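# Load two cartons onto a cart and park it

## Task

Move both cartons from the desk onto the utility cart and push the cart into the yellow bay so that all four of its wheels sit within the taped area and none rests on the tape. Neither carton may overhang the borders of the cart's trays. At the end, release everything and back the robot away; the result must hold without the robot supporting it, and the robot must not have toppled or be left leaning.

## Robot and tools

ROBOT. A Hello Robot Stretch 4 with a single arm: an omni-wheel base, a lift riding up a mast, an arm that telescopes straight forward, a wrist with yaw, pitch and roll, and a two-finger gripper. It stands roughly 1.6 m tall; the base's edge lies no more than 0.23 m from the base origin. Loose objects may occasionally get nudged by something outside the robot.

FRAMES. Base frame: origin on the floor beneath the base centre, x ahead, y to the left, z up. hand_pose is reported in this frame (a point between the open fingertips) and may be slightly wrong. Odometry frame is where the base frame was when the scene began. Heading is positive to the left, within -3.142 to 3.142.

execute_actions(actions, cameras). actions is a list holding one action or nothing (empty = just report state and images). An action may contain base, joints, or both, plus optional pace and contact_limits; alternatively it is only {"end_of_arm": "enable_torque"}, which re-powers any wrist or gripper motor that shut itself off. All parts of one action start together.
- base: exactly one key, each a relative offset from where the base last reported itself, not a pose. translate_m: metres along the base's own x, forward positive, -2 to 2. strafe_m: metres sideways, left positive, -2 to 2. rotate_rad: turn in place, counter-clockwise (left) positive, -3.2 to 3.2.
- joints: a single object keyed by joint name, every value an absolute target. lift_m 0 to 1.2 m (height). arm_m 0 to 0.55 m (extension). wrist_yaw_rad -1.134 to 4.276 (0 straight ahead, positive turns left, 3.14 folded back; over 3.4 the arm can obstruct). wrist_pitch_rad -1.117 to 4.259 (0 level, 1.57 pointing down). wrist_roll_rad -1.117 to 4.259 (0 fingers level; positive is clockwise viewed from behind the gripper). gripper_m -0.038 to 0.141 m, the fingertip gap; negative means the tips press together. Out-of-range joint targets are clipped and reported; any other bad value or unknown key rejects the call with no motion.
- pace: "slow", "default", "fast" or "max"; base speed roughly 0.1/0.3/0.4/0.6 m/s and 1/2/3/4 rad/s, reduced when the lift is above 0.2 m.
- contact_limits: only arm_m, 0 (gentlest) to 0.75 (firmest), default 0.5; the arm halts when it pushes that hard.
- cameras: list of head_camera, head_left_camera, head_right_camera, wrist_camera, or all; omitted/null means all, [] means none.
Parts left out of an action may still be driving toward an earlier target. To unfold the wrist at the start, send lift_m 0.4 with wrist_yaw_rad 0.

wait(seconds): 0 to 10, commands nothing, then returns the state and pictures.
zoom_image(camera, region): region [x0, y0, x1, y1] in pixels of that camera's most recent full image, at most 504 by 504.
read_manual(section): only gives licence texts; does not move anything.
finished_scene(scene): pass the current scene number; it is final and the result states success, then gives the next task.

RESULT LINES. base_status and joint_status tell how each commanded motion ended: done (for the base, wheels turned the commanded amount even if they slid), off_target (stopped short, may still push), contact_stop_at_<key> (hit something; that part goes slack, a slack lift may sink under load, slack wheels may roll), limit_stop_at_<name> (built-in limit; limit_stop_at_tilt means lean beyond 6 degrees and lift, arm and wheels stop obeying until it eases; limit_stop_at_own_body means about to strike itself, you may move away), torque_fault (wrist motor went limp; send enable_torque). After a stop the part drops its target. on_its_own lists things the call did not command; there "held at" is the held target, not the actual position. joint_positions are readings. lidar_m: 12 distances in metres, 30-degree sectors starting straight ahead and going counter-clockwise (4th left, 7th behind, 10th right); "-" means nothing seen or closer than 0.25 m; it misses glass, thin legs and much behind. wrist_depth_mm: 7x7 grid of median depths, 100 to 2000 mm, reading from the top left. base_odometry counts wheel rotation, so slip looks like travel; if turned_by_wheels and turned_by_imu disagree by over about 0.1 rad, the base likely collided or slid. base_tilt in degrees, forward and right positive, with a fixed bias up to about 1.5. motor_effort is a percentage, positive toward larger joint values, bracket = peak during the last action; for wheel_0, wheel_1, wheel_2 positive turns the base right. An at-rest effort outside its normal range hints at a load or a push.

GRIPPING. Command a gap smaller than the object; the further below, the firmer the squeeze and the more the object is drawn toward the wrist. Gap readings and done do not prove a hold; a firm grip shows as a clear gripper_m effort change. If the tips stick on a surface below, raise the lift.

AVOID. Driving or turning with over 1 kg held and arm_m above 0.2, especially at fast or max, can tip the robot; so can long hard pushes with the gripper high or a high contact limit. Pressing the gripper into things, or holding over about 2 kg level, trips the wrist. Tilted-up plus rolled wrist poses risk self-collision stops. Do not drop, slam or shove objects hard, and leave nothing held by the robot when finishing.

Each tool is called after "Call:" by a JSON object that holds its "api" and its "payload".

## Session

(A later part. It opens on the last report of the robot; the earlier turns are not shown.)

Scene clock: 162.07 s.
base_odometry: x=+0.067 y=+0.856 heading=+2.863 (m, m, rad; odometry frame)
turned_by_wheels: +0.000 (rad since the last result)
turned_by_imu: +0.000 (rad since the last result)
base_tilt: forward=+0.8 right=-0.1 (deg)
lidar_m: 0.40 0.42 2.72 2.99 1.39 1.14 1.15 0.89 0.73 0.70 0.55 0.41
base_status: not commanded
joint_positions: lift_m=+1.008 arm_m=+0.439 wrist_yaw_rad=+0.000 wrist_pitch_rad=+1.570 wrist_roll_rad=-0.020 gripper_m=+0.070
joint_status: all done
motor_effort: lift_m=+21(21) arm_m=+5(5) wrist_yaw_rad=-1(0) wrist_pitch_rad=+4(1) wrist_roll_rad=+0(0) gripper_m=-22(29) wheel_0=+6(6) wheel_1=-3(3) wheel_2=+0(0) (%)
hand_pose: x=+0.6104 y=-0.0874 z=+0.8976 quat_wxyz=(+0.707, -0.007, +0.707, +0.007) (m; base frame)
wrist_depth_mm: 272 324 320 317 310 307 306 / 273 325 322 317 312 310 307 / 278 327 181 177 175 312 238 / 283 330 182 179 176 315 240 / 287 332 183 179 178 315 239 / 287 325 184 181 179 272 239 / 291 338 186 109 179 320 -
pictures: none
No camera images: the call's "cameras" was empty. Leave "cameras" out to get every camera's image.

Call:
{"api": "execute_actions", "payload": {"actions": [{"joints":{"lift_m":0.988},"pace":"slow"}], "cameras": []}}

Call:
{"api": "execute_actions", "payload": {"actions": [{"joints":{"gripper_m":0.13},"pace":"slow"}], "cameras": ["wrist_camera"]}}

Call:
{"api": "execute_actions", "payload": {"actions": [{"joints":{"lift_m":1.1}}], "cameras": []}}

Call:
{"api": "execute_actions", "payload": {"actions": [{"base":{"translate_m":-0.5},"joints":{"arm_m":0.01}}], "cameras": []}}

Call:
{"api": "execute_actions", "payload": {"actions": [{"base":{"strafe_m":0.5},"joints":{"lift_m":0.15,"wrist_pitch_rad":0.1,"wrist_yaw_rad":-0.4}}]}}

Scene clock: 163.53 s.
base_odometry: x=+0.067 y=+0.856 heading=+2.863 (m, m, rad; odometry frame)
turned_by_wheels: +0.000 (rad since the last result)
turned_by_imu: +0.000 (rad since the last result)
base_tilt: forward=+0.8 right=-0.1 (deg)
lidar_m: 0.40 0.41 2.71 2.99 1.38 1.12 1.13 0.90 0.73 0.71 0.57 0.43
base_status: not commanded
joint_positions: lift_m=+0.988 arm_m=+0.439 wrist_yaw_rad=+0.000 wrist_pitch_rad=+1.570 wrist_roll_rad=-0.020 gripper_m=+0.070
joint_status: all done
motor_effort: lift_m=+22(21) arm_m=+5(5) wrist_yaw_rad=+1(0) wrist_pitch_rad=+3(2) wrist_roll_rad=+0(0) gripper_m=-22(21) wheel_0=+6(6) wheel_1=-3(3) wheel_2=+0(0) (%)
hand_pose: x=+0.6104 y=-0.0874 z=+0.8776 quat_wxyz=(+0.707, -0.007, +0.707, +0.007) (m; base frame)
wrist_depth_mm: 258 304 300 297 293 289 286 / 267 306 301 297 293 291 289 / 263 309 181 177 175 294 238 / 267 310 182 179 176 296 239 / 271 314 183 180 178 297 240 / 272 314 184 181 179 273 239 / 264 319 186 109 179 300 -
pictures: none
No camera images: the call's "cameras" was empty. Leave "cameras" out to get every camera's image.

Scene clock: 166.47 s.
base_odometry: x=+0.067 y=+0.856 heading=+2.863 (m, m, rad; odometry frame)
turned_by_wheels: +0.000 (rad since the last result)
turned_by_imu: +0.000 (rad since the last result)
base_tilt: forward=+0.8 right=-0.1 (deg)
lidar_m: 0.39 0.42 2.73 2.97 1.39 1.12 1.12 0.89 0.73 0.72 0.56 0.41
base_status: not commanded
joint_positions: lift_m=+0.988 arm_m=+0.439 wrist_yaw_rad=+0.000 wrist_pitch_rad=+1.570 wrist_roll_rad=-0.020 gripper_m=+0.130
joint_status: all done
motor_effort: lift_m=+22(21) arm_m=+5(5) wrist_yaw_rad=+0(1) wrist_pitch_rad=+1(5) wrist_roll_rad=+0(1) gripper_m=-2(20) wheel_0=+6(6) wheel_1=-3(3) wheel_2=+0(0) (%)
hand_pose: x=+0.6102 y=-0.0874 z=+0.8776 quat_wxyz=(+0.707, -0.007, +0.707, +0.007) (m; base frame)
wrist_depth_mm: 258 306 303 298 296 293 290 / 268 309 304 300 297 294 291 / 266 310 189 186 185 297 252 / 268 314 190 187 186 297 238 / 271 315 191 189 187 300 239 / 272 319 193 189 187 271 237 / 272 320 195 109 189 303 -
pictures: wrist_camera
camera_calibration (this result's frames):
wrist_camera: T_world_to_cam=[[0.056027, -0.997797, -0.0355272, -0.0861566], [-0.998167, -0.0567925, 0.0209144, 0.643169], [-0.022886, 0.0342903, -0.99915, 1.1226], [0, 0, 0, 1]] pos_world=[0.672509, -0.0879338, 1.10513]
Images, in order (width x height): wrist_camera 616x392.

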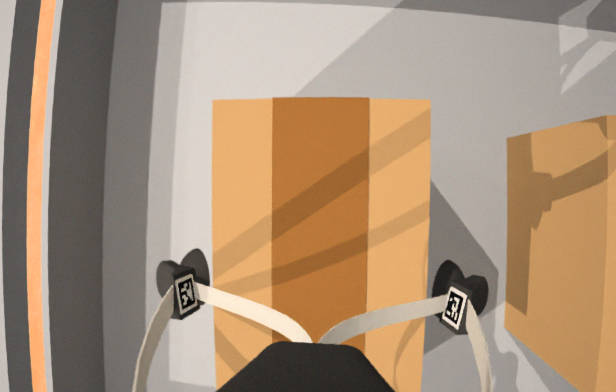

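Scene clock: 167.97 s.
base_odometry: x=+0.067 y=+0.856 heading=+2.863 (m, m, rad; odometry frame)
turned_by_wheels: +0.000 (rad since the last result)
turned_by_imu: +0.000 (rad since the last result)
base_tilt: forward=+0.8 right=-0.1 (deg)
lidar_m: 0.39 0.41 2.71 2.99 1.38 1.12 1.13 0.91 0.74 0.72 0.55 0.42
base_status: not commanded
joint_positions: lift_m=+1.100 arm_m=+0.439 wrist_yaw_rad=+0.000 wrist_pitch_rad=+1.570 wrist_roll_rad=-0.020 gripper_m=+0.130
joint_status: all done
motor_effort: lift_m=+24(25) arm_m=+5(5) wrist_yaw_rad=+1(1) wrist_pitch_rad=+0(1) wrist_roll_rad=+0(0) gripper_m=-1(1) wheel_0=+6(6) wheel_1=-3(3) wheel_2=+0(1) (%)
hand_pose: x=+0.6102 y=-0.0874 z=+0.9894 quat_wxyz=(+0.707, -0.007, +0.707, +0.007) (m; base frame)
wrist_depth_mm: 1229 387 413 410 404 399 397 / 1229 375 418 413 407 402 397 / 1255 384 418 298 407 402 289 / 1255 424 424 298 410 345 289 / 1255 402 424 301 413 317 290 / 1255 402 306 303 300 293 293 / 1281 394 430 109 415 413 410
pictures: none
No camera images: the call's "cameras" was empty. Leave "cameras" out to get every camera's image.

Scene clock: 171.13 s.
base_odometry: x=+0.547 y=+0.718 heading=+2.863 (m, m, rad; odometry frame)
turned_by_wheels: +0.000 (rad since the last result)
turned_by_imu: +0.000 (rad since the last result)
base_tilt: forward=+0.9 right=-0.1 (deg)
lidar_m: 0.88 2.98 2.91 1.50 0.78 0.64 1.43 0.76 0.60 0.62 0.70 0.91
base_status: done
joint_positions: lift_m=+1.100 arm_m=+0.011 wrist_yaw_rad=+0.000 wrist_pitch_rad=+1.570 wrist_roll_rad=-0.020 gripper_m=+0.130
joint_status: all done
motor_effort: lift_m=+23(24) arm_m=-5(5) wrist_yaw_rad=+0(1) wrist_pitch_rad=+0(1) wrist_roll_rad=-2(0) gripper_m=-1(1) wheel_0=-5(8) wheel_1=-3(7) wheel_2=+5(15) (%)
hand_pose: x=+0.1819 y=-0.0874 z=+0.9894 quat_wxyz=(+0.707, -0.007, +0.707, +0.007) (m; base frame)
wrist_depth_mm: 1229 1229 1182 1182 1182 1160 1078 / 1229 1229 1205 1205 1182 1160 1060 / 1229 1229 1205 1205 1182 1160 1008 / 1229 1255 1229 1182 1182 1182 946 / 1229 1255 1008 991 1205 1182 891 / 1281 1255 1025 1008 1182 931 831 / 1281 1255 1255 109 1229 991 798
pictures: none
No camera images: the call's "cameras" was empty. Leave "cameras" out to get every camera's image.

Scene clock: 175.60 s.
base_odometry: x=+0.410 y=+0.238 heading=+2.863 (m, m, rad; odometry frame)
turned_by_wheels: +0.000 (rad since the last result)
turned_by_imu: -0.004 (rad since the last result)
base_tilt: forward=+0.8 right=-0.1 (deg)
lidar_m: 1.24 2.77 2.48 2.59 0.68 0.52 0.54 0.61 1.09 1.09 1.27 0.95
base_status: done
joint_positions: lift_m=+0.150 arm_m=+0.011 wrist_yaw_rad=-0.400 wrist_pitch_rad=+0.102 wrist_roll_rad=-0.020 gripper_m=+0.130
joint_status: all done
motor_effort: lift_m=+16(22) arm_m=-5(5) wrist_yaw_rad=+0(6) wrist_pitch_rad=-6(11) wrist_roll_rad=+0(0) gripper_m=-1(3) wheel_0=-4(13) wheel_1=+3(9) wheel_2=+0(3) (%)
hand_pose: x=+0.4120 y=-0.1922 z=+0.2990 quat_wxyz=(+0.979, +0.001, +0.052, -0.198) (m; base frame)
wrist_depth_mm: - - - - - 1537 1205 / - - - 788 809 904 1255 / - - - - - 1576 1255 / - - - 1205 1336 1255 1281 / 1138 1160 1205 878 891 1008 1182 / 768 768 723 842 750 741 854 / 609 597 640 109 668 627 661
pictures: head_camera, head_left_camera, head_right_camera, wrist_camera
camera_calibration (this result's frames):
wrist_camera: T_world_to_cam=[[-0.350527, -0.935093, 0.0522668, -0.0468807], [-0.135884, -0.00443858, -0.990715, 0.408813], [0.926643, -0.354374, -0.125508, -0.183624], [0, 0, 0, 1]] pos_world=[0.209272, -0.107095, 0.384421]
Images, in order (width x height): head_camera 420x560, head_left_camera 420x672, head_right_camera 420x672, wrist_camera 616x392.

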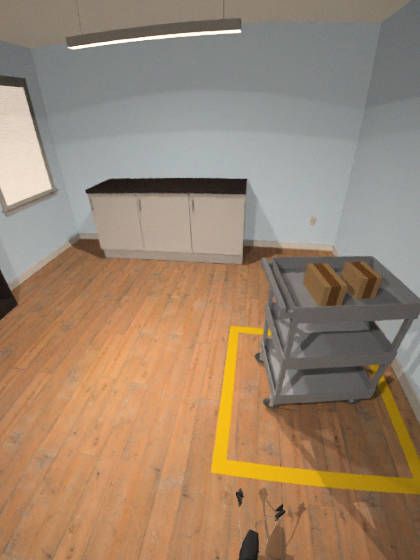

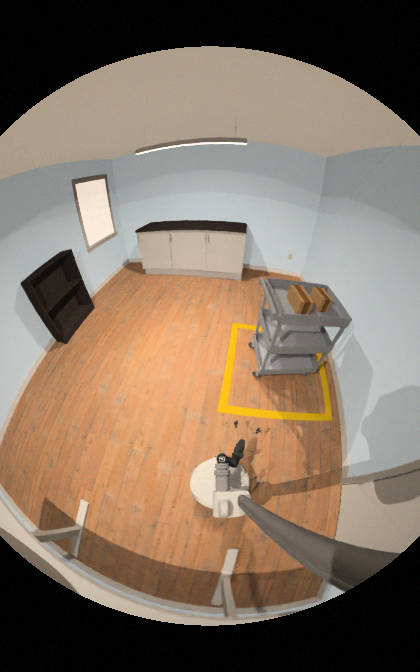

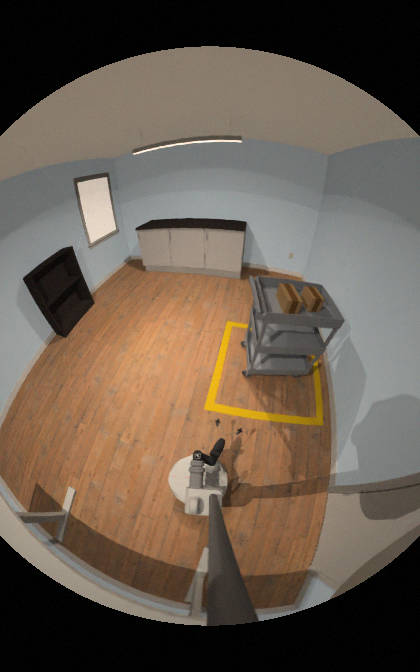

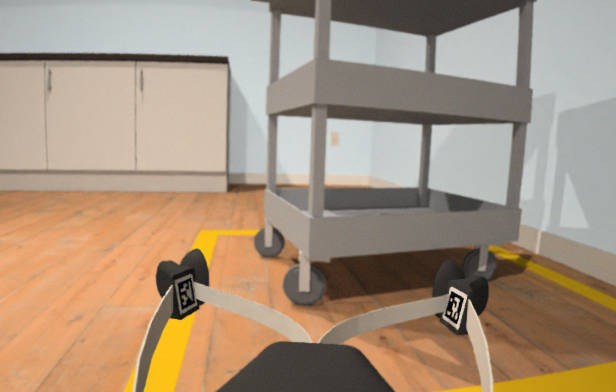

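Call:
{"api": "finished_scene", "payload": {"scene": 1}}

The scene is finished: the task was done.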